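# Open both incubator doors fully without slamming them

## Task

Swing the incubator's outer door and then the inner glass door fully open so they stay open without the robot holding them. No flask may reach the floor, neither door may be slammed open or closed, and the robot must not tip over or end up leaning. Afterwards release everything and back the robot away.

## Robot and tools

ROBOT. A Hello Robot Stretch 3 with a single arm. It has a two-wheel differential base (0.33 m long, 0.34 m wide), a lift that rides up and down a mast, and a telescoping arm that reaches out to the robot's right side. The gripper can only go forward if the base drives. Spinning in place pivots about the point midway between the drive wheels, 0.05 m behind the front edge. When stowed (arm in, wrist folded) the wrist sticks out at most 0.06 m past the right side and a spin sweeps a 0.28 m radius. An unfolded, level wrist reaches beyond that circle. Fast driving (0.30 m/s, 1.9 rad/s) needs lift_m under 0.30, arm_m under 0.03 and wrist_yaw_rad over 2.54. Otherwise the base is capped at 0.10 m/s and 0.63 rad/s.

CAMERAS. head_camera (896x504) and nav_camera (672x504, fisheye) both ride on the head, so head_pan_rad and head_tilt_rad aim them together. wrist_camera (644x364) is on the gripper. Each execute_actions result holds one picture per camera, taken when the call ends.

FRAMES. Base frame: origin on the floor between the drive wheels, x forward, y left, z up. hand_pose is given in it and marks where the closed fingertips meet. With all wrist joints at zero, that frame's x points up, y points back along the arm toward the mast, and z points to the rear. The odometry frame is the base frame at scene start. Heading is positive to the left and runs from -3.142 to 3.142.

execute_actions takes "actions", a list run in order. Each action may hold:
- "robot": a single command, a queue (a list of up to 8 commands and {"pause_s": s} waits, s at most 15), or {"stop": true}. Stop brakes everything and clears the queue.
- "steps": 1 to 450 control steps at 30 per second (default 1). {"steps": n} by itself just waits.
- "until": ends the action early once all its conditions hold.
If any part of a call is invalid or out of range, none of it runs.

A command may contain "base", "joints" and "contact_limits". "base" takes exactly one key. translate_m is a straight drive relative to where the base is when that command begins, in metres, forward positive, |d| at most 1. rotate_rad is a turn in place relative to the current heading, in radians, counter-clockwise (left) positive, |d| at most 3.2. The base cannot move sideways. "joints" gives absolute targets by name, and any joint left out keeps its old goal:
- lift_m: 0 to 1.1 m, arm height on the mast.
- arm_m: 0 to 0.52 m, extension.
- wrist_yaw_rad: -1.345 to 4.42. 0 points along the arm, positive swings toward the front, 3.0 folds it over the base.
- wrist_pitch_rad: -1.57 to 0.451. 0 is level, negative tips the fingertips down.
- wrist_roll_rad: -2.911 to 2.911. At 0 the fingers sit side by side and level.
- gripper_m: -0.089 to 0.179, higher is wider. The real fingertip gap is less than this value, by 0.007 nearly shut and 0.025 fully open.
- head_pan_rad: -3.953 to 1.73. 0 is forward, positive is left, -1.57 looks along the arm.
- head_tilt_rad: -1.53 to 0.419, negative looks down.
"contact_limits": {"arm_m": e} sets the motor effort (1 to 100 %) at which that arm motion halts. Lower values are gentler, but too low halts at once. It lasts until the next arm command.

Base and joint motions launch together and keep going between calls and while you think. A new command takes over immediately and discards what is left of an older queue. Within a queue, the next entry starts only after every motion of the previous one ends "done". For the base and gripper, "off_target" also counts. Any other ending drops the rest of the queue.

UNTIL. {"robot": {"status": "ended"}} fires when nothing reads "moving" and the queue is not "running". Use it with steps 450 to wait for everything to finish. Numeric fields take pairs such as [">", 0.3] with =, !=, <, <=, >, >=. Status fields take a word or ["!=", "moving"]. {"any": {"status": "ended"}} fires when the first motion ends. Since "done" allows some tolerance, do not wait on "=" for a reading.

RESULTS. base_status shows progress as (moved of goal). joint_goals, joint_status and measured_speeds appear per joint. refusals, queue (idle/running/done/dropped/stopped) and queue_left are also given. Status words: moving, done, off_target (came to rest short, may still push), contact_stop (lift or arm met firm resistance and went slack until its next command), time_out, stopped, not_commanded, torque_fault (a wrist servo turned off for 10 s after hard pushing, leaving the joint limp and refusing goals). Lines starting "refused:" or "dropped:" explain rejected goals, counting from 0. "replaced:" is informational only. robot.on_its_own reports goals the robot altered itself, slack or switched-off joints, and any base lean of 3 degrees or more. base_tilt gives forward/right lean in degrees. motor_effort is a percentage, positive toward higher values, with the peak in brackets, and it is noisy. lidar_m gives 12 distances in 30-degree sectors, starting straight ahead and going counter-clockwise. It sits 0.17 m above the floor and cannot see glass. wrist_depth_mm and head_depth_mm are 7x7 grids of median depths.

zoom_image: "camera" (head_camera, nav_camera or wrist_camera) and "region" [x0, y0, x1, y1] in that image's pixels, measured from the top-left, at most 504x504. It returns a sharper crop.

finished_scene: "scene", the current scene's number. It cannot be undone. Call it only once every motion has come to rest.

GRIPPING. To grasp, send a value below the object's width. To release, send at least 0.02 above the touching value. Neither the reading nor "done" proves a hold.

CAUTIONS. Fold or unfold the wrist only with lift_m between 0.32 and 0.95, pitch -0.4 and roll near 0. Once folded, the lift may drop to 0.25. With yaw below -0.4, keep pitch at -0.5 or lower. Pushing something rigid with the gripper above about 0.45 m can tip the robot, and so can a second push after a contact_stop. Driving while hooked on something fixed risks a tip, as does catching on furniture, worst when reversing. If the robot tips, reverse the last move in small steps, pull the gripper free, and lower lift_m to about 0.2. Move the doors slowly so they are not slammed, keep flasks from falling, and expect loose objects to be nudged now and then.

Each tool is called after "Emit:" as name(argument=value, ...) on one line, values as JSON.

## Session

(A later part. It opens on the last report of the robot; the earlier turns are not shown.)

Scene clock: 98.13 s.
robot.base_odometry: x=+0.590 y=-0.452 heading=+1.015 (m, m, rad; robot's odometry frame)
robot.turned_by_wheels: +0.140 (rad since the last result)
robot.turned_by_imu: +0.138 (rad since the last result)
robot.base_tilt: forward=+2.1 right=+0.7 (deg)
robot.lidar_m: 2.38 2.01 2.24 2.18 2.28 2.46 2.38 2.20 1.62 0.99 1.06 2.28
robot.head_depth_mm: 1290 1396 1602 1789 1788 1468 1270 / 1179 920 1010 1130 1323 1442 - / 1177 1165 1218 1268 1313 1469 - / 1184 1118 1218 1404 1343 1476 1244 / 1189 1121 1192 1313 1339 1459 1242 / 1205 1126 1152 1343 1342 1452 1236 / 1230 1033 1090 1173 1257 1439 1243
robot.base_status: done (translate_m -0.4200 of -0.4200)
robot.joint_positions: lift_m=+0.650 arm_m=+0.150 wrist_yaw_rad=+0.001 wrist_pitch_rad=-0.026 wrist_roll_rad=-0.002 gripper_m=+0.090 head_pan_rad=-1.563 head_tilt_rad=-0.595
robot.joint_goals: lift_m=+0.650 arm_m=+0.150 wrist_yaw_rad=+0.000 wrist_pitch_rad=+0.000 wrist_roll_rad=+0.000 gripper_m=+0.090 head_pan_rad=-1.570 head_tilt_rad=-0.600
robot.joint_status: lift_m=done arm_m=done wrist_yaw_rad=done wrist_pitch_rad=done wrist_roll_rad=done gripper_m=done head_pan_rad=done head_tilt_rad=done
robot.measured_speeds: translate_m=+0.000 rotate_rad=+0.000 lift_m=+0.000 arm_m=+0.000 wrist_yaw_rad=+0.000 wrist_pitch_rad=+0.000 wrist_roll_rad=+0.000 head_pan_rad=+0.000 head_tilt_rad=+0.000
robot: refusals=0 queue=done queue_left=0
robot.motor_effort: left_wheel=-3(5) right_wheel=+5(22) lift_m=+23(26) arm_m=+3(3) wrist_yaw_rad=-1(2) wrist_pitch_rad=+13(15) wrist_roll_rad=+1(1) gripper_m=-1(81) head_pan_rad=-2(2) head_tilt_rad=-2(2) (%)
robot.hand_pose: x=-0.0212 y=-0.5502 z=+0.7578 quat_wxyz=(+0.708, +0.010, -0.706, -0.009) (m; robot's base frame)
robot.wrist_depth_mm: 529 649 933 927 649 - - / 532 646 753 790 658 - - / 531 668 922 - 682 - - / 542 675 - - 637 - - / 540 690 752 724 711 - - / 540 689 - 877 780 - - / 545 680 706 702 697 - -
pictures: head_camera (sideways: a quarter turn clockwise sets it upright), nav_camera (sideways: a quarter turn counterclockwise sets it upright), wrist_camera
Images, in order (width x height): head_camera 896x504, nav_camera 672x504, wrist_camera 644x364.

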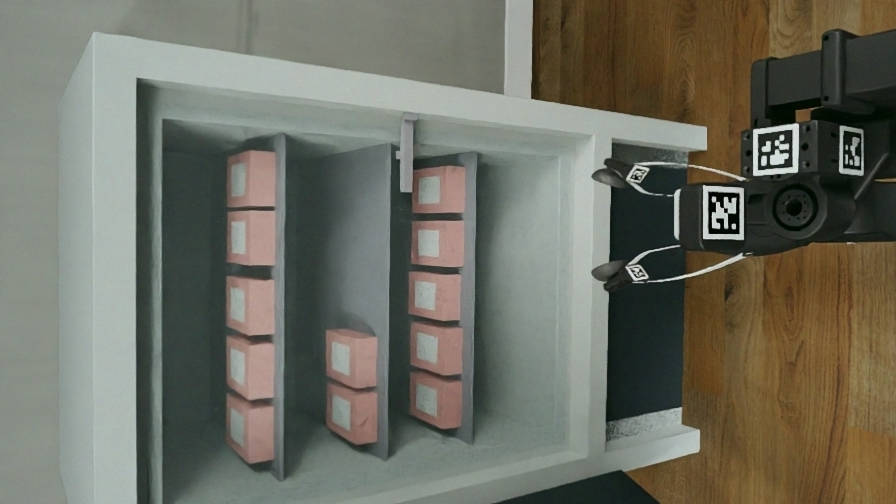

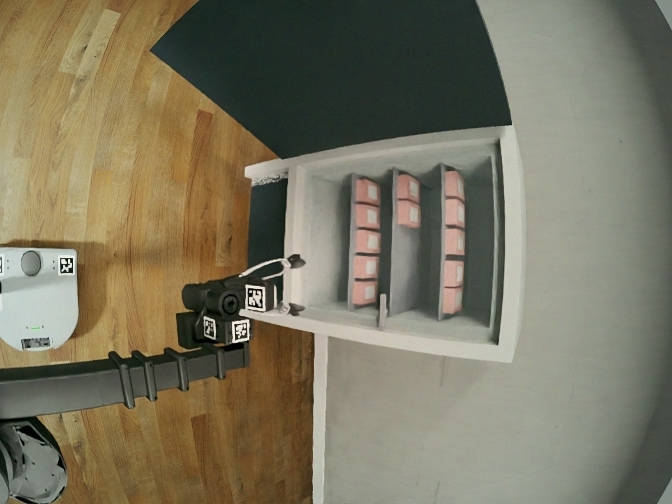

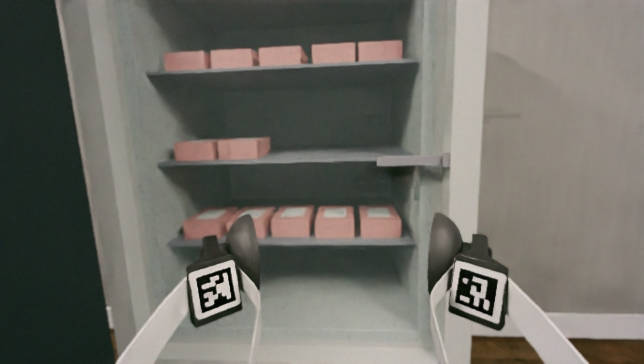

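Emit:
execute_actions(actions=[{"robot":[{"base":{"translate_m":-0.12},"joints":{"arm_m":0.33,"lift_m":0.69}}],"steps":450,"until":{"robot":{"status":"ended"}}}])

Scene clock: 101.77 s.
robot.base_odometry: x=+0.527 y=-0.554 heading=+1.015 (m, m, rad; robot's odometry frame)
robot.turned_by_wheels: +0.000 (rad since the last result)
robot.turned_by_imu: +0.000 (rad since the last result)
robot.base_tilt: forward=+2.1 right=+0.7 (deg)
robot.lidar_m: 2.13 2.13 2.23 2.18 2.27 2.32 2.26 2.20 1.62 0.97 1.06 2.27
robot.head_depth_mm: 1310 1430 1588 1789 1785 1498 1270 / 1308 1444 1598 1792 1908 1430 1217 / 1177 902 993 1129 - 1429 1245 / 1179 1162 1228 1279 1357 1437 1248 / 1190 1118 1215 1326 1339 1443 1247 / 1205 1129 1190 1330 1341 1464 1242 / 1220 1125 1154 1293 1338 1458 1245
robot.base_status: done (translate_m -0.1200 of -0.1200)
robot.joint_positions: lift_m=+0.690 arm_m=+0.330 wrist_yaw_rad=+0.000 wrist_pitch_rad=-0.026 wrist_roll_rad=-0.002 gripper_m=+0.090 head_pan_rad=-1.563 head_tilt_rad=-0.595
robot.joint_goals: lift_m=+0.690 arm_m=+0.330 wrist_yaw_rad=+0.000 wrist_pitch_rad=+0.000 wrist_roll_rad=+0.000 gripper_m=+0.090 head_pan_rad=-1.570 head_tilt_rad=-0.600
robot.joint_status: lift_m=done arm_m=done wrist_yaw_rad=done wrist_pitch_rad=done wrist_roll_rad=done gripper_m=done head_pan_rad=done head_tilt_rad=done
robot.measured_speeds: translate_m=+0.000 rotate_rad=+0.000 lift_m=+0.000 arm_m=+0.000 wrist_yaw_rad=+0.000 wrist_pitch_rad=+0.000 wrist_roll_rad=+0.000 head_pan_rad=+0.000 head_tilt_rad=+0.000
robot: refusals=0 queue=done queue_left=0
robot.motor_effort: left_wheel=-3(5) right_wheel=+5(6) lift_m=+23(25) arm_m=+3(3) wrist_yaw_rad=+0(2) wrist_pitch_rad=+13(13) wrist_roll_rad=+1(1) gripper_m=+0(0) head_pan_rad=-2(3) head_tilt_rad=-3(2) (%)
robot.hand_pose: x=-0.0213 y=-0.7302 z=+0.7978 quat_wxyz=(+0.708, +0.010, -0.706, -0.009) (m; robot's base frame)
robot.wrist_depth_mm: 584 743 843 771 367 907 902 / 534 513 498 513 379 930 912 / 587 828 898 892 430 993 944 / 548 553 650 630 445 998 970 / 584 780 935 802 416 - - / 565 583 - 549 429 - - / 582 726 751 707 489 - -
pictures: head_camera (sideways: a quarter turn clockwise sets it upright), nav_camera (sideways: a quarter turn counterclockwise sets it upright), wrist_camera
Images, in order (width x height): head_camera 896x504, nav_camera 672x504, wrist_camera 644x364.

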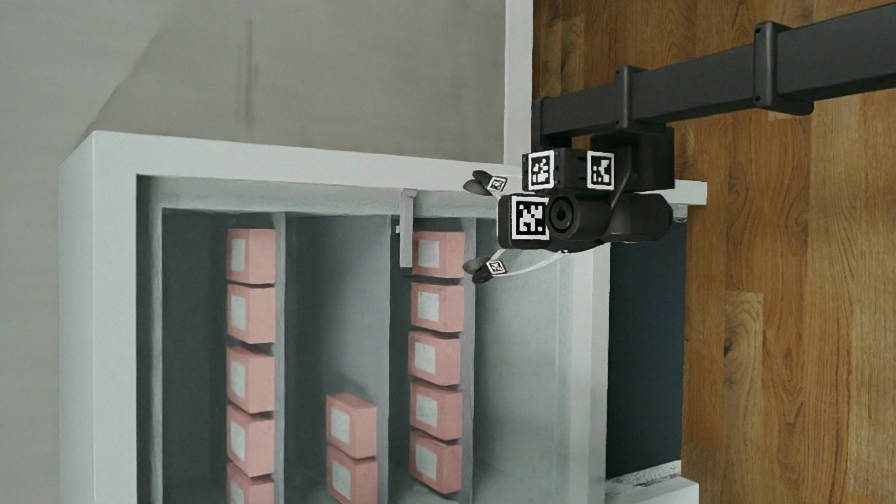

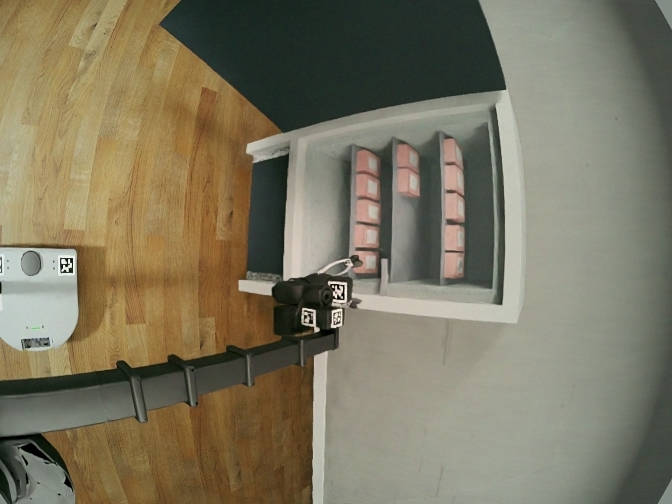

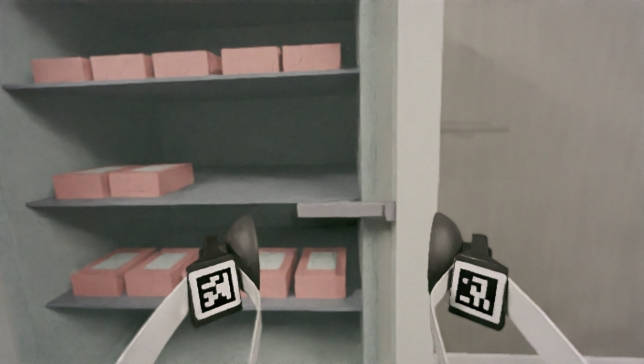

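Emit:
execute_actions(actions=[{"robot":[{"base":{"translate_m":-0.018},"joints":{"lift_m":0.67,"wrist_roll_rad":1.57,"gripper_m":0.07}},{"joints":{"arm_m":0.45}}],"steps":450,"until":{"robot":{"status":"ended"}}}])

Scene clock: 106.20 s.
robot.base_odometry: x=+0.517 y=-0.569 heading=+1.015 (m, m, rad; robot's odometry frame)
robot.turned_by_wheels: +0.000 (rad since the last result)
robot.turned_by_imu: -0.001 (rad since the last result)
robot.base_tilt: forward=+2.1 right=+0.7 (deg)
robot.lidar_m: 2.14 2.14 2.24 2.18 2.27 2.30 2.24 2.20 1.62 0.97 1.06 2.27
robot.head_depth_mm: 1306 1438 1591 1794 1784 1508 1271 / 1309 1433 1606 1796 1849 - 1236 / 1259 901 1004 1153 1636 1436 1243 / 1172 1136 1162 1286 1342 1431 1249 / 1189 1123 1216 1351 1345 1448 1244 / 1198 1124 1203 1319 1341 1452 1244 / 1228 1128 1159 1330 1346 1459 1246
robot.base_status: done (translate_m -0.0180 of -0.0180)
robot.joint_positions: lift_m=+0.670 arm_m=+0.450 wrist_yaw_rad=+0.000 wrist_pitch_rad=-0.026 wrist_roll_rad=+1.569 gripper_m=+0.070 head_pan_rad=-1.563 head_tilt_rad=-0.595
robot.joint_goals: lift_m=+0.670 arm_m=+0.450 wrist_yaw_rad=+0.000 wrist_pitch_rad=+0.000 wrist_roll_rad=+1.570 gripper_m=+0.070 head_pan_rad=-1.570 head_tilt_rad=-0.600
robot.joint_status: lift_m=done arm_m=done wrist_yaw_rad=done wrist_pitch_rad=done wrist_roll_rad=done gripper_m=done head_pan_rad=done head_tilt_rad=done
robot.measured_speeds: translate_m=+0.000 rotate_rad=+0.000 lift_m=+0.000 arm_m=+0.000 wrist_yaw_rad=+0.000 wrist_pitch_rad=+0.000 wrist_roll_rad=+0.000 head_pan_rad=+0.000 head_tilt_rad=+0.000
robot: refusals=0 queue=done queue_left=0
robot.motor_effort: left_wheel=-3(5) right_wheel=+4(7) lift_m=+18(26) arm_m=+3(4) wrist_yaw_rad=+0(1) wrist_pitch_rad=+13(13) wrist_roll_rad=+0(0) gripper_m=-1(74) head_pan_rad=-2(3) head_tilt_rad=-2(3) (%)
robot.hand_pose: x=-0.0212 y=-0.8502 z=+0.7779 quat_wxyz=(+0.001, +0.000, -1.000, -0.013) (m; robot's base frame)
robot.wrist_depth_mm: 835 837 839 834 827 824 812 / 838 844 848 855 837 270 267 / 277 276 275 273 273 272 273 / 337 335 335 556 456 389 443 / 394 525 422 793 803 410 487 / 386 556 - 836 841 608 492 / 387 518 528 831 844 441 488
pictures: head_camera (sideways: a quarter turn clockwise sets it upright), nav_camera (sideways: a quarter turn counterclockwise sets it upright), wrist_camera
Images, in order (width x height): head_camera 896x504, nav_camera 672x504, wrist_camera 644x364.

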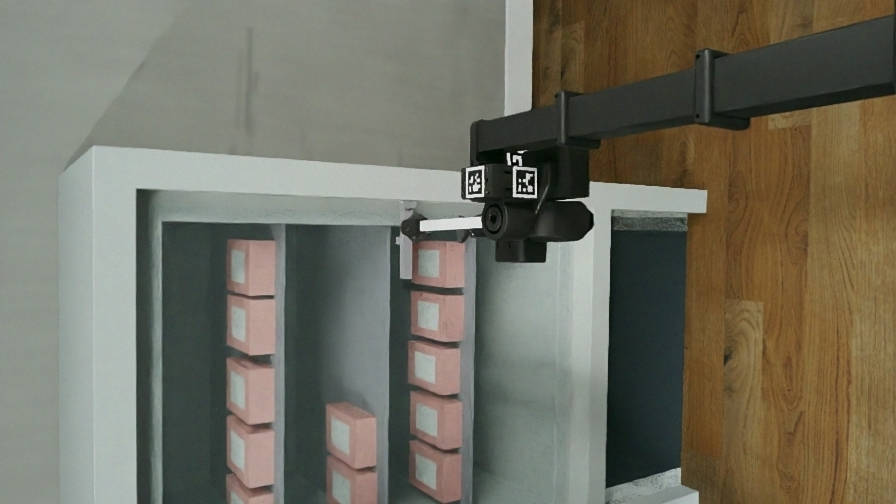

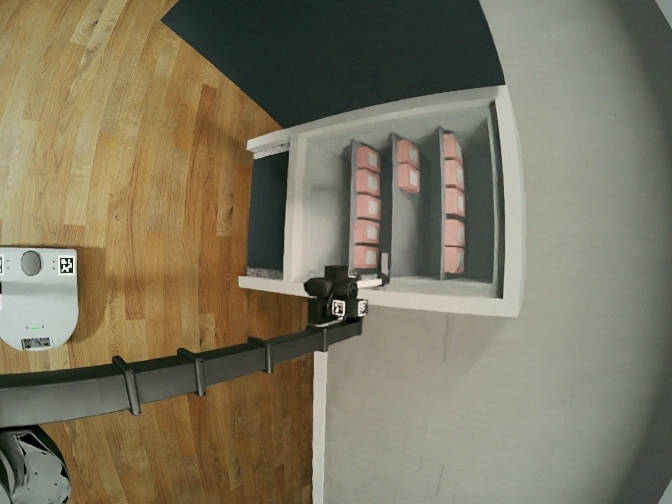

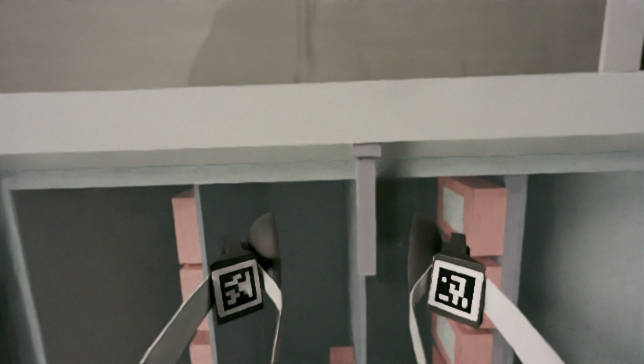

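Emit:
execute_actions(actions=[{"robot":[{"joints":{"lift_m":0.645}},{"joints":{"arm_m":0.52},"contact_limits":{"arm_m":10}}],"steps":450,"until":{"robot":{"status":"ended"}}}])

Scene clock: 109.00 s.
robot.base_odometry: x=+0.517 y=-0.569 heading=+1.015 (m, m, rad; robot's odometry frame)
robot.turned_by_wheels: +0.000 (rad since the last result)
robot.turned_by_imu: +0.000 (rad since the last result)
robot.base_tilt: forward=+2.1 right=+0.8 (deg)
robot.lidar_m: 2.14 2.14 2.23 2.18 2.27 2.31 2.24 2.20 1.62 0.97 1.06 2.27
robot.head_depth_mm: 1307 1441 1582 1770 1789 1469 1268 / 1311 1439 1599 1786 1828 - 1241 / 1258 897 1004 1146 1643 1427 1247 / 1171 1136 1155 1269 1339 1427 1242 / 1190 1119 1221 1347 1340 1451 1249 / 1203 1122 1201 1330 1340 1446 1240 / 1218 1131 1154 1332 1351 1449 1246
robot.base_status: done (translate_m -0.0180 of -0.0180)
robot.joint_positions: lift_m=+0.645 arm_m=+0.520 wrist_yaw_rad=+0.000 wrist_pitch_rad=-0.026 wrist_roll_rad=+1.569 gripper_m=+0.070 head_pan_rad=-1.563 head_tilt_rad=-0.595
robot.joint_goals: lift_m=+0.645 arm_m=+0.520 wrist_yaw_rad=+0.000 wrist_pitch_rad=+0.000 wrist_roll_rad=+1.570 gripper_m=+0.070 head_pan_rad=-1.570 head_tilt_rad=-0.600
robot.joint_status: lift_m=done arm_m=done wrist_yaw_rad=done wrist_pitch_rad=done wrist_roll_rad=done gripper_m=done head_pan_rad=done head_tilt_rad=done
robot.measured_speeds: translate_m=+0.000 rotate_rad=+0.000 lift_m=+0.000 arm_m=+0.000 wrist_yaw_rad=+0.000 wrist_pitch_rad=+0.000 wrist_roll_rad=+0.000 head_pan_rad=+0.000 head_tilt_rad=+0.000
robot: refusals=0 queue=done queue_left=0
robot.motor_effort: left_wheel=-3(3) right_wheel=+4(4) lift_m=+18(18) arm_m=+2(3) wrist_yaw_rad=+0(1) wrist_pitch_rad=+13(13) wrist_roll_rad=+0(1) gripper_m=+0(0) head_pan_rad=-2(2) head_tilt_rad=-3(2) (%)
robot.contact_limits: arm_m 10 (drawing in: default 15, maximum 24; extending or still: default 21, maximum 34)
robot.hand_pose: x=-0.0212 y=-0.9202 z=+0.7529 quat_wxyz=(+0.001, +0.000, -1.000, -0.013) (m; robot's base frame)
robot.wrist_depth_mm: 778 781 777 756 769 752 750 / 782 203 202 200 199 199 198 / 208 206 206 204 205 204 202 / 264 264 263 261 262 261 258 / 426 337 497 757 735 330 452 / 417 358 - 763 765 331 460 / 423 494 620 782 754 356 465
pictures: head_camera (sideways: a quarter turn clockwise sets it upright), nav_camera (sideways: a quarter turn counterclockwise sets it upright), wrist_camera
Images, in order (width x height): head_camera 896x504, nav_camera 672x504, wrist_camera 644x364.

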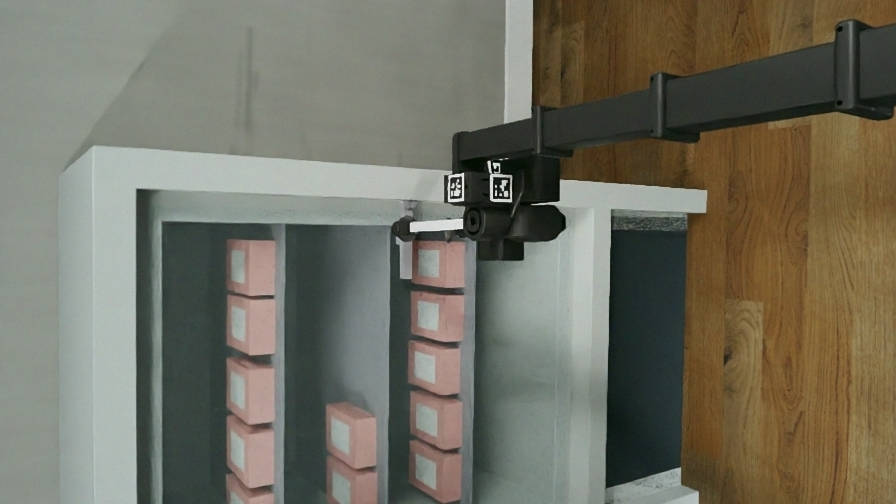

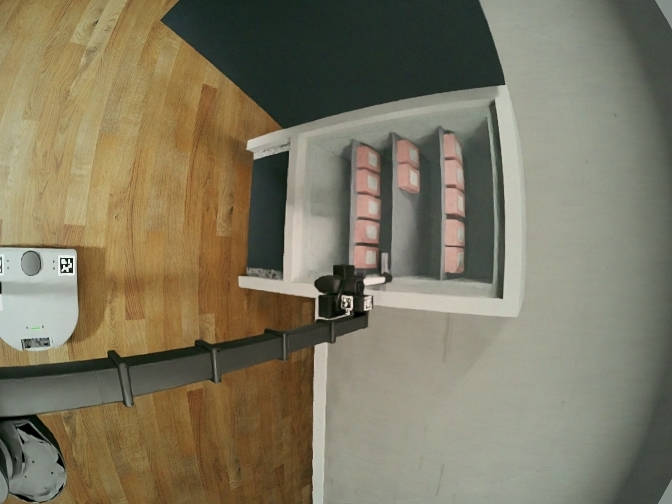

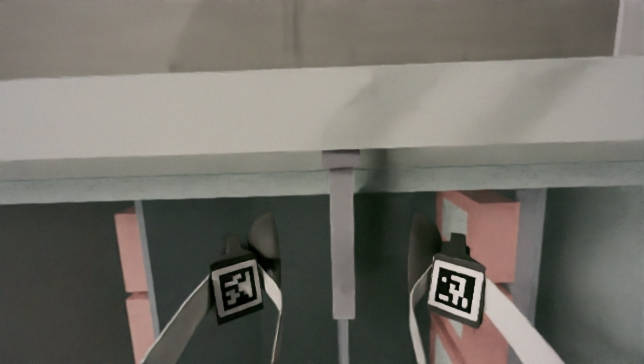

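Emit:
execute_actions(actions=[{"robot":[{"joints":{"arm_m":0.33}},{"base":{"rotate_rad":-0.6}},{"base":{"translate_m":0.18}},{"base":{"rotate_rad":0.6}},{"base":{"translate_m":-0.149}},{"joints":{"arm_m":0.42}}],"steps":450,"until":{"robot":{"status":"ended"}}}])

Scene clock: 123.63 s.
robot.base_odometry: x=+0.603 y=-0.623 heading=+1.015 (m, m, rad; robot's odometry frame)
robot.turned_by_wheels: +0.000 (rad since the last result)
robot.turned_by_imu: -0.002 (rad since the last result)
robot.base_tilt: forward=+2.1 right=+0.7 (deg)
robot.lidar_m: 2.51 2.18 2.33 2.28 2.38 2.31 2.24 2.05 1.52 0.87 0.96 2.13
robot.head_depth_mm: 1218 1341 1491 1668 1794 1458 1248 / 1223 1344 1471 1682 1819 1507 1231 / 1175 798 893 991 - 1370 1246 / 1179 1042 1084 1144 1227 1362 1243 / 1183 1039 1154 1159 1259 1355 1246 / 1190 1044 1165 1163 1247 1361 1254 / 1196 1044 1085 1158 1263 1370 1249
robot.base_status: done (translate_m -0.1490 of -0.1490)
robot.joint_positions: lift_m=+0.645 arm_m=+0.420 wrist_yaw_rad=+0.000 wrist_pitch_rad=-0.026 wrist_roll_rad=+1.570 gripper_m=+0.070 head_pan_rad=-1.563 head_tilt_rad=-0.595
robot.joint_goals: lift_m=+0.645 arm_m=+0.420 wrist_yaw_rad=+0.000 wrist_pitch_rad=+0.000 wrist_roll_rad=+1.570 gripper_m=+0.070 head_pan_rad=-1.570 head_tilt_rad=-0.600
robot.joint_status: lift_m=done arm_m=done wrist_yaw_rad=done wrist_pitch_rad=done wrist_roll_rad=done gripper_m=done head_pan_rad=done head_tilt_rad=done
robot.measured_speeds: translate_m=+0.000 rotate_rad=+0.000 lift_m=+0.000 arm_m=+0.000 wrist_yaw_rad=+0.000 wrist_pitch_rad=+0.000 wrist_roll_rad=+0.000 head_pan_rad=+0.000 head_tilt_rad=+0.000
robot: refusals=0 queue=done queue_left=0
robot.motor_effort: left_wheel=-3(5) right_wheel=+6(13) lift_m=+17(18) arm_m=+3(1) wrist_yaw_rad=-1(1) wrist_pitch_rad=+13(13) wrist_roll_rad=+0(1) gripper_m=-1(1) head_pan_rad=-2(2) head_tilt_rad=-2(3) (%)
robot.hand_pose: x=-0.0212 y=-0.8202 z=+0.7529 quat_wxyz=(+0.001, +0.000, -1.000, -0.013) (m; robot's base frame)
robot.wrist_depth_mm: 776 767 768 760 769 766 757 / 772 201 201 199 197 197 196 / 204 204 204 202 201 202 200 / 264 262 260 260 260 257 257 / 427 334 494 736 728 324 451 / 415 352 - 748 745 331 455 / 416 498 616 785 764 352 464
pictures: head_camera (sideways: a quarter turn clockwise sets it upright), nav_camera (sideways: a quarter turn counterclockwise sets it upright), wrist_camera
Images, in order (width x height): head_camera 896x504, nav_camera 672x504, wrist_camera 644x364.

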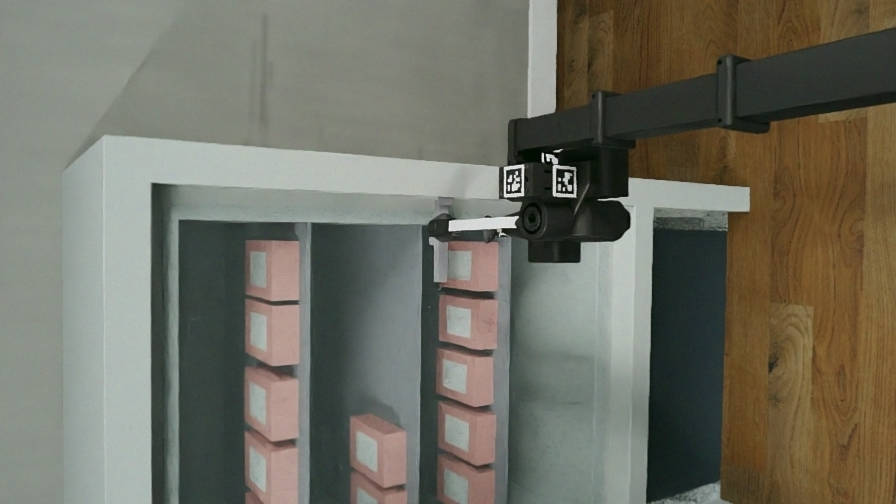

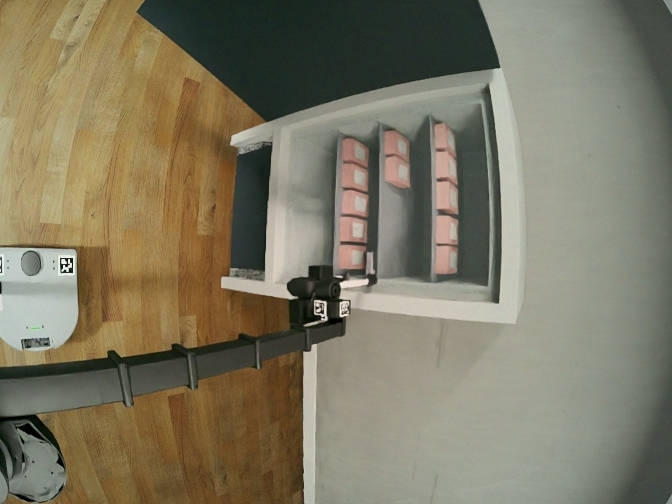

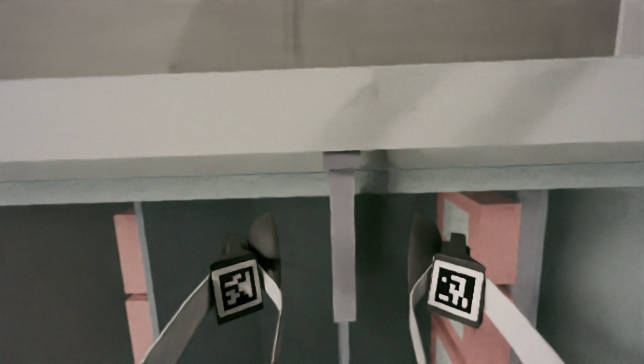

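Same pose reproduced. Extend to glass contact, grip, roll.

Emit:
execute_actions(actions=[{"robot":{"joints":{"arm_m":0.52},"contact_limits":{"arm_m":9}},"steps":450,"until":{"robot":{"status":"ended"}}},{"robot":{"joints":{"gripper_m":0.0}},"steps":45},{"robot":{"joints":{"wrist_roll_rad":0.8}},"steps":150,"until":{"robot":{"status":"ended"}}}])

Scene clock: 127.70 s.
robot.base_odometry: x=+0.603 y=-0.623 heading=+1.016 (m, m, rad; robot's odometry frame)
robot.turned_by_wheels: +0.000 (rad since the last result)
robot.turned_by_imu: -0.001 (rad since the last result)
robot.base_tilt: forward=+2.1 right=+0.8 (deg)
robot.lidar_m: 2.51 2.18 2.33 2.28 2.39 2.31 2.24 2.06 1.52 0.87 0.95 2.12
robot.head_depth_mm: 1217 1341 1484 1674 1787 1468 1265 / 1225 1343 1491 1681 1815 - 1227 / 1175 799 890 974 1204 1363 1241 / 1178 1033 1083 1144 1234 1363 1244 / 1184 1040 1166 1158 1258 1360 1236 / 1189 1041 1163 1163 1260 1370 1244 / 1201 1043 1085 1161 1258 1373 1239
robot.base_status: done (translate_m -0.1490 of -0.1490)
robot.joint_positions: lift_m=+0.645 arm_m=+0.489 wrist_yaw_rad=+0.007 wrist_pitch_rad=-0.034 wrist_roll_rad=+0.883 gripper_m=+0.001 head_pan_rad=-1.563 head_tilt_rad=-0.595
robot.joint_goals: lift_m=+0.645 arm_m=+0.489 wrist_yaw_rad=+0.000 wrist_pitch_rad=+0.000 wrist_roll_rad=+0.800 gripper_m=+0.000 head_pan_rad=-1.570 head_tilt_rad=-0.600
robot.joint_status: lift_m=done arm_m=contact_stop wrist_yaw_rad=done wrist_pitch_rad=done wrist_roll_rad=off_target gripper_m=done head_pan_rad=done head_tilt_rad=done
robot.measured_speeds: translate_m=+0.000 rotate_rad=+0.000 lift_m=+0.000 arm_m=+0.000 wrist_yaw_rad=+0.000 wrist_pitch_rad=+0.000 wrist_roll_rad=+0.000 head_pan_rad=+0.000 head_tilt_rad=+0.000
robot: refusals=0 queue=dropped queue_left=0
robot.on_its_own: arm_m is slack since a contact_stop, until your next command for it (your +0.520 is given up)
robot.motor_effort: left_wheel=+1(4) right_wheel=-6(9) lift_m=+20(20) arm_m=+0(9) wrist_yaw_rad=-6(7) wrist_pitch_rad=+17(27) wrist_roll_rad=-43(42) gripper_m=-19(91) head_pan_rad=-2(2) head_tilt_rad=-3(3) (%)
robot.contact_limits: arm_m 9 (drawing in: default 15, maximum 24; extending or still: default 21, maximum 34)
robot.hand_pose: x=-0.0197 y=-0.8892 z=+0.7508 quat_wxyz=(+0.338, +0.009, -0.941, -0.015) (m; robot's base frame)
robot.wrist_depth_mm: 368 176 127 125 125 682 657 / 305 223 180 129 128 699 685 / 247 299 414 182 132 131 710 / 252 388 652 190 137 135 134 / 299 525 674 210 191 140 139 / 369 698 699 163 - 198 143 / 483 649 251 514 303 205 202
pictures: head_camera (sideways: a quarter turn clockwise sets it upright), nav_camera (sideways: a quarter turn counterclockwise sets it upright), wrist_camera
Images, in order (width x height): head_camera 896x504, nav_camera 672x504, wrist_camera 644x364.

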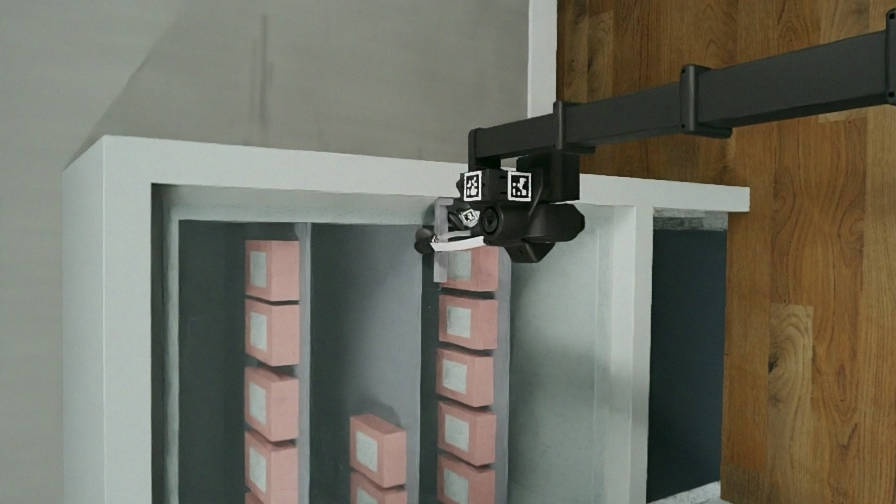

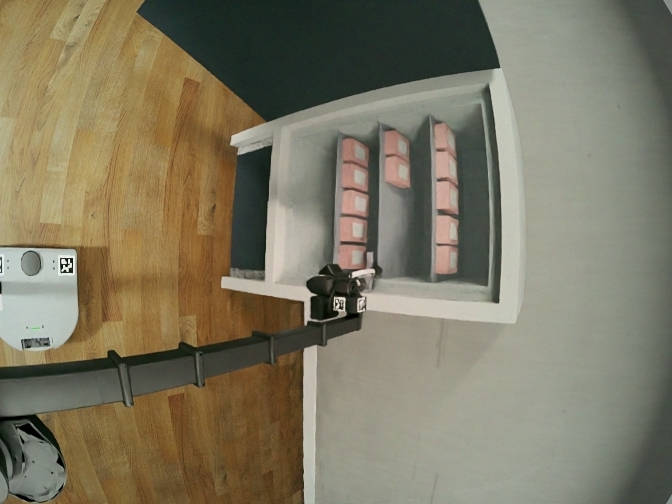

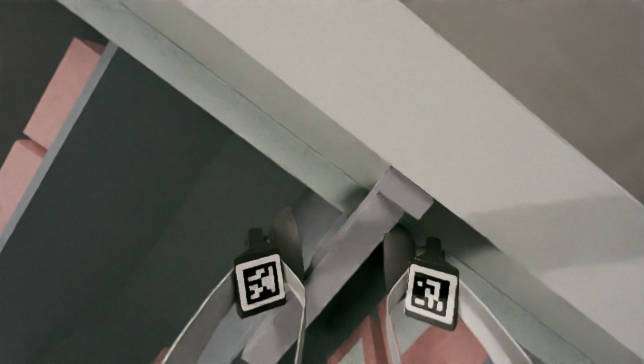

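Emit:
execute_actions(actions=[{"robot":{"joints":{"wrist_roll_rad":2.4}},"steps":90,"until":{"robot":{"status":"ended"}}}])

Scene clock: 129.30 s.
robot.base_odometry: x=+0.603 y=-0.623 heading=+1.015 (m, m, rad; robot's odometry frame)
robot.turned_by_wheels: +0.000 (rad since the last result)
robot.turned_by_imu: +0.000 (rad since the last result)
robot.base_tilt: forward=+2.1 right=+0.8 (deg)
robot.lidar_m: 2.51 2.17 2.33 2.28 2.39 2.32 2.24 2.06 1.52 0.87 0.96 2.13
robot.head_depth_mm: 1220 1345 1488 1659 1779 1472 1266 / 1227 1350 1501 1680 1795 - 1231 / 1183 803 892 968 1203 1361 1241 / 1171 1038 1081 1107 1235 1355 1247 / 1191 1037 1163 1155 1260 1362 1244 / 1195 1041 1165 1165 1257 1360 1244 / 1189 1042 1079 1160 1259 1375 1239
robot.base_status: done (translate_m -0.1490 of -0.1490)
robot.joint_positions: lift_m=+0.645 arm_m=+0.489 wrist_yaw_rad=+0.006 wrist_pitch_rad=-0.070 wrist_roll_rad=+2.383 gripper_m=+0.000 head_pan_rad=-1.563 head_tilt_rad=-0.595
robot.joint_goals: lift_m=+0.645 arm_m=+0.489 wrist_yaw_rad=+0.000 wrist_pitch_rad=+0.000 wrist_roll_rad=+2.400 gripper_m=+0.000 head_pan_rad=-1.570 head_tilt_rad=-0.600
robot.joint_status: lift_m=done arm_m=contact_stop wrist_yaw_rad=done wrist_pitch_rad=done wrist_roll_rad=done gripper_m=done head_pan_rad=done head_tilt_rad=done
robot.measured_speeds: translate_m=+0.000 rotate_rad=+0.000 lift_m=+0.000 arm_m=+0.000 wrist_yaw_rad=+0.000 wrist_pitch_rad=+0.000 wrist_roll_rad=+0.000 head_pan_rad=+0.000 head_tilt_rad=+0.000
robot: refusals=0 queue=done queue_left=0
robot.on_its_own: arm_m is slack since a contact_stop, until your next command for it (your +0.520 is given up); wrist_pitch_rad is at rest, and its effort (+35) is outside its rest range (-20 to +32)
robot.motor_effort: left_wheel=+1(1) right_wheel=-2(6) lift_m=+20(20) arm_m=+0(0) wrist_yaw_rad=-7(7) wrist_pitch_rad=+35(36) wrist_roll_rad=+9(45) gripper_m=-11(18) head_pan_rad=-3(3) head_tilt_rad=-2(2) (%)
robot.contact_limits: arm_m 9 (drawing in: default 15, maximum 24; extending or still: default 21, maximum 34)
robot.hand_pose: x=-0.0196 y=-0.8878 z=+0.7414 quat_wxyz=(-0.394, -0.011, -0.918, -0.034) (m; robot's base frame)
robot.wrist_depth_mm: 696 714 701 134 184 214 382 / 704 709 135 137 187 248 429 / 731 725 138 188 290 253 252 / 743 139 141 192 658 322 260 / 748 142 147 157 662 662 280 / 144 144 197 159 - 685 390 / 146 199 203 443 699 645 558
pictures: head_camera (sideways: a quarter turn clockwise sets it upright), nav_camera (sideways: a quarter turn counterclockwise sets it upright), wrist_camera
Images, in order (width x height): head_camera 896x504, nav_camera 672x504, wrist_camera 644x364.

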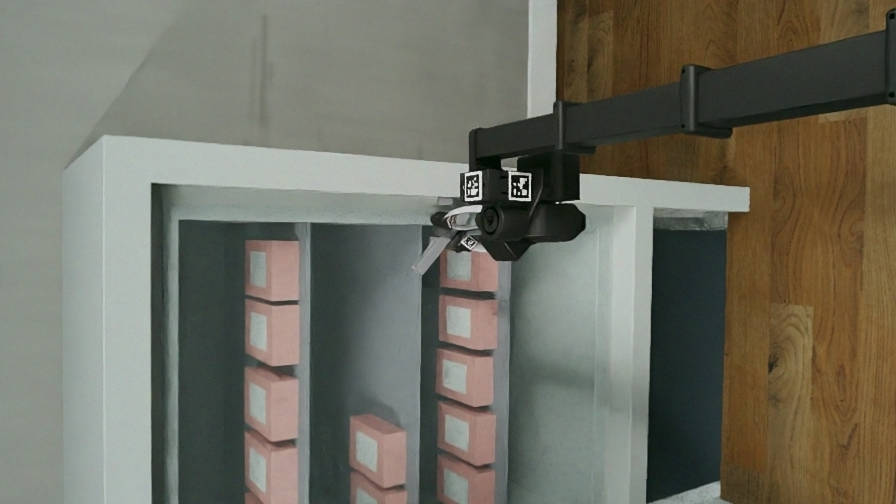

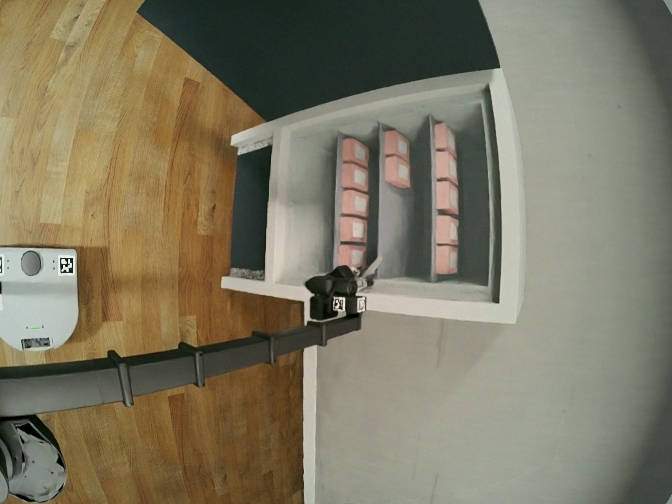

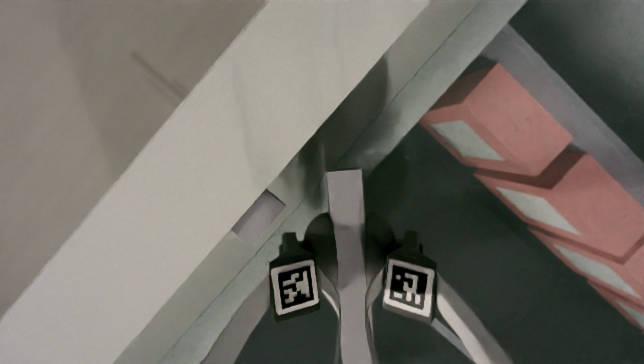

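Emit:
execute_actions(actions=[{"robot":[{"joints":{"arm_m":0.40},"contact_limits":{"arm_m":20}},{"joints":{"arm_m":0.28},"base":{"translate_m":0.04},"contact_limits":{"arm_m":20}}],"steps":300,"until":{"robot":{"status":"ended"}}}])

Scene clock: 133.47 s.
robot.base_odometry: x=+0.624 y=-0.589 heading=+1.015 (m, m, rad; robot's odometry frame)
robot.turned_by_wheels: +0.000 (rad since the last result)
robot.turned_by_imu: -0.001 (rad since the last result)
robot.base_tilt: forward=+2.1 right=+0.8 (deg)
robot.lidar_m: 2.47 2.14 2.33 2.28 2.38 2.36 2.28 2.06 1.53 0.87 0.96 2.13
robot.head_depth_mm: 1215 1342 1488 1671 1785 1471 1266 / 1213 812 1472 1692 1811 - 1235 / 1176 819 937 1009 1129 - 1248 / 1181 1041 1152 1149 1255 1364 1247 / 1184 1043 1160 1153 1259 1366 1245 / 1187 1041 1130 1154 1259 1367 1246 / 1194 1047 1086 1158 1232 1364 1242
robot.base_status: done (translate_m +0.0400 of +0.0400)
robot.joint_positions: lift_m=+0.645 arm_m=+0.280 wrist_yaw_rad=+0.056 wrist_pitch_rad=-0.028 wrist_roll_rad=+2.401 gripper_m=+0.000 head_pan_rad=-1.563 head_tilt_rad=-0.595
robot.joint_goals: lift_m=+0.645 arm_m=+0.280 wrist_yaw_rad=+0.054 wrist_pitch_rad=+0.000 wrist_roll_rad=+2.400 gripper_m=+0.000 head_pan_rad=-1.570 head_tilt_rad=-0.600
robot.joint_status: lift_m=done arm_m=done wrist_yaw_rad=done wrist_pitch_rad=done wrist_roll_rad=done gripper_m=done head_pan_rad=done head_tilt_rad=done
robot.measured_speeds: translate_m=+0.000 rotate_rad=+0.000 lift_m=+0.000 arm_m=+0.000 wrist_yaw_rad=+0.000 wrist_pitch_rad=+0.000 wrist_roll_rad=+0.000 head_pan_rad=+0.000 head_tilt_rad=+0.000
robot: refusals=0 queue=done queue_left=0
robot.on_its_own: wrist_yaw_rad is held at +0.054, not at your +0.000, by its stall guard, which is not easing now
robot.motor_effort: left_wheel=-1(12) right_wheel=+1(29) lift_m=+21(21) arm_m=-2(4) wrist_yaw_rad=-2(34) wrist_pitch_rad=+14(37) wrist_roll_rad=-1(9) gripper_m=-3(12) head_pan_rad=-3(2) head_tilt_rad=-2(2) (%)
robot.contact_limits: arm_m 20 (drawing in: default 15, maximum 24; extending or still: default 21, maximum 34)
robot.hand_pose: x=-0.0069 y=-0.6803 z=+0.7522 quat_wxyz=(-0.403, +0.020, -0.915, -0.024) (m; robot's base frame)
robot.wrist_depth_mm: 872 880 887 323 687 533 421 / 892 877 333 383 442 669 487 / 896 928 340 811 546 728 582 / 932 935 398 865 874 493 676 / 982 361 516 777 871 759 521 / 995 417 617 - 523 666 531 / 375 472 613 541 690 541 495
pictures: head_camera (sideways: a quarter turn clockwise sets it upright), nav_camera (sideways: a quarter turn counterclockwise sets it upright), wrist_camera
Images, in order (width x height): head_camera 896x504, nav_camera 672x504, wrist_camera 644x364.

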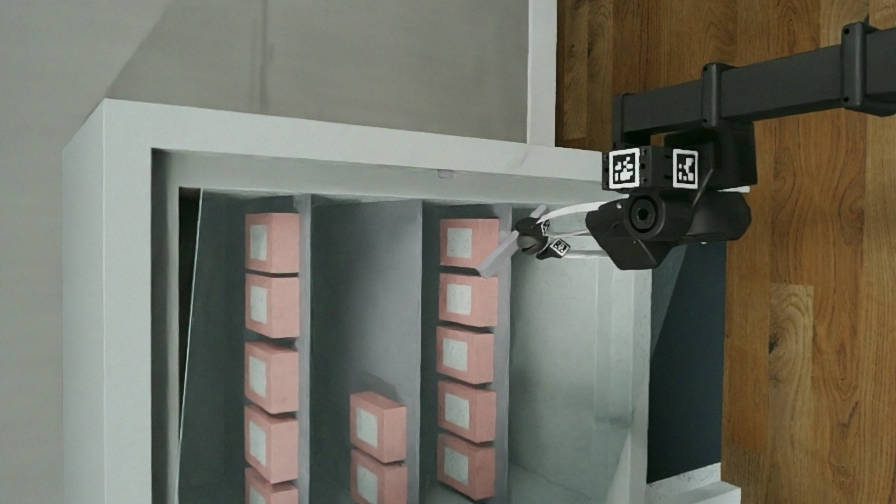

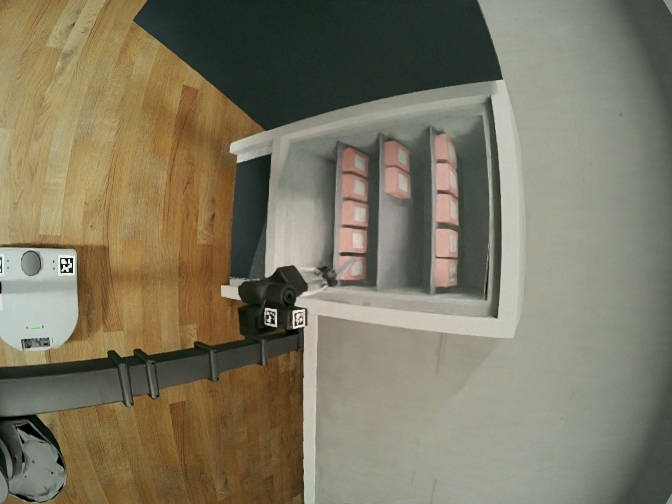

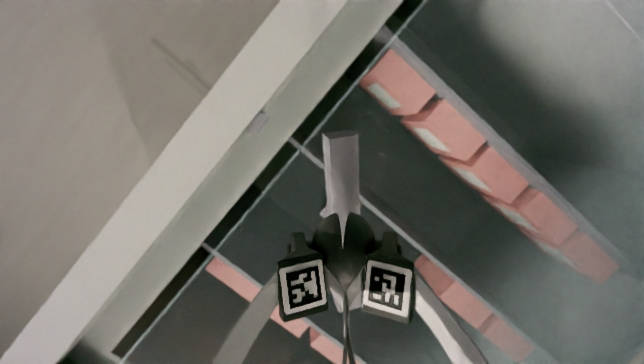

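Emit:
execute_actions(actions=[{"robot":[{"joints":{"gripper_m":0.07,"wrist_yaw_rad":0}},{"joints":{"arm_m":0.36},"contact_limits":{"arm_m":8}}],"steps":300,"until":{"robot":{"status":"ended"}}}])

Scene clock: 138.10 s.
robot.base_odometry: x=+0.624 y=-0.589 heading=+1.015 (m, m, rad; robot's odometry frame)
robot.turned_by_wheels: +0.000 (rad since the last result)
robot.turned_by_imu: -0.001 (rad since the last result)
robot.base_tilt: forward=+2.1 right=+0.7 (deg)
robot.lidar_m: 2.47 2.14 2.33 2.29 2.38 2.35 2.28 2.06 1.52 0.87 0.95 2.14
robot.head_depth_mm: 1223 1338 1491 1668 1796 1463 1258 / 1209 814 1465 1678 1805 - 1209 / 1175 817 938 1006 - 1360 1247 / 1186 1041 1162 1144 1257 1359 1240 / 1186 1036 1166 1150 1257 1368 1246 / 1197 1041 1130 1156 1262 1364 1241 / 1188 1048 1081 1164 1242 1361 1244
robot.base_status: done (translate_m +0.0400 of +0.0400)
robot.joint_positions: lift_m=+0.645 arm_m=+0.360 wrist_yaw_rad=-0.001 wrist_pitch_rad=-0.026 wrist_roll_rad=+2.401 gripper_m=+0.070 head_pan_rad=-1.563 head_tilt_rad=-0.595
robot.joint_goals: lift_m=+0.645 arm_m=+0.360 wrist_yaw_rad=+0.000 wrist_pitch_rad=+0.000 wrist_roll_rad=+2.400 gripper_m=+0.070 head_pan_rad=-1.570 head_tilt_rad=-0.600
robot.joint_status: lift_m=done arm_m=done wrist_yaw_rad=done wrist_pitch_rad=done wrist_roll_rad=done gripper_m=done head_pan_rad=done head_tilt_rad=done
robot.measured_speeds: translate_m=+0.000 rotate_rad=+0.000 lift_m=+0.000 arm_m=+0.000 wrist_yaw_rad=+0.000 wrist_pitch_rad=+0.000 wrist_roll_rad=+0.000 head_pan_rad=+0.000 head_tilt_rad=+0.000
robot: refusals=0 queue=done queue_left=0
robot.motor_effort: left_wheel=-1(3) right_wheel=+2(7) lift_m=+21(21) arm_m=+3(5) wrist_yaw_rad=+2(4) wrist_pitch_rad=+13(14) wrist_roll_rad=+0(0) gripper_m=+0(80) head_pan_rad=-2(3) head_tilt_rad=-3(3) (%)
robot.contact_limits: arm_m 8 (drawing in: default 15, maximum 24; extending or still: default 21, maximum 34)
robot.hand_pose: x=-0.0216 y=-0.7602 z=+0.7526 quat_wxyz=(-0.403, -0.006, -0.915, -0.012) (m; robot's base frame)
robot.wrist_depth_mm: 829 822 826 253 326 542 412 / 853 858 260 306 371 613 491 / 871 876 264 317 746 373 597 / 894 881 320 493 776 414 624 / 922 279 327 760 771 784 395 / 893 309 - 571 807 722 546 / 293 346 524 457 734 603 527
pictures: head_camera (sideways: a quarter turn clockwise sets it upright), nav_camera (sideways: a quarter turn counterclockwise sets it upright), wrist_camera
Images, in order (width x height): head_camera 896x504, nav_camera 672x504, wrist_camera 644x364.

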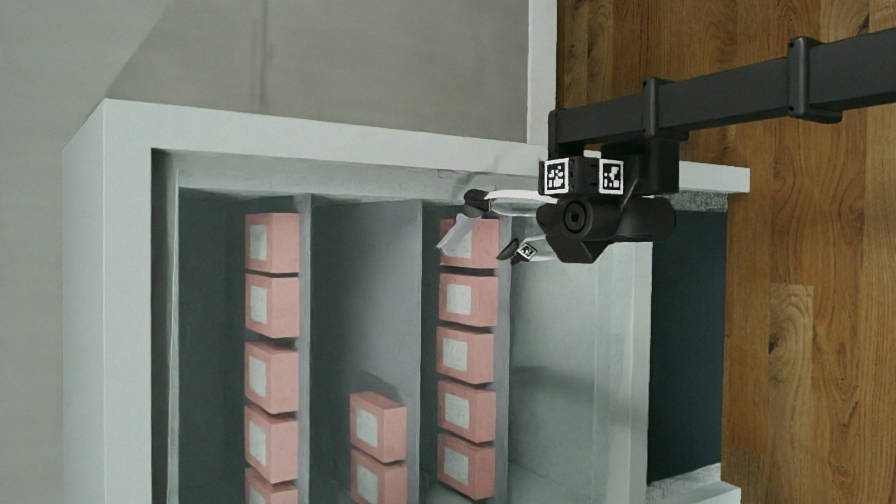

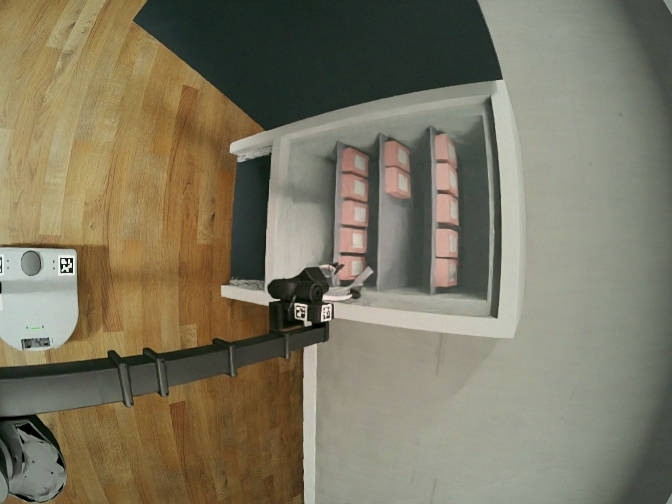

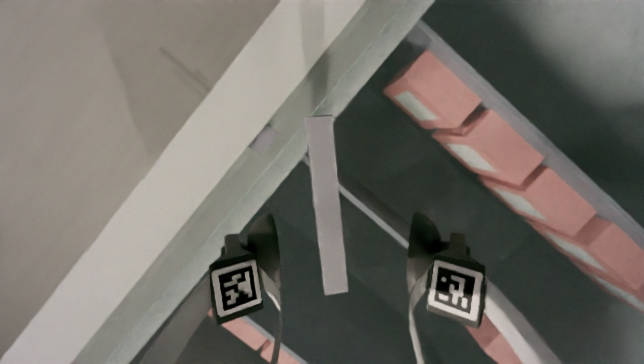

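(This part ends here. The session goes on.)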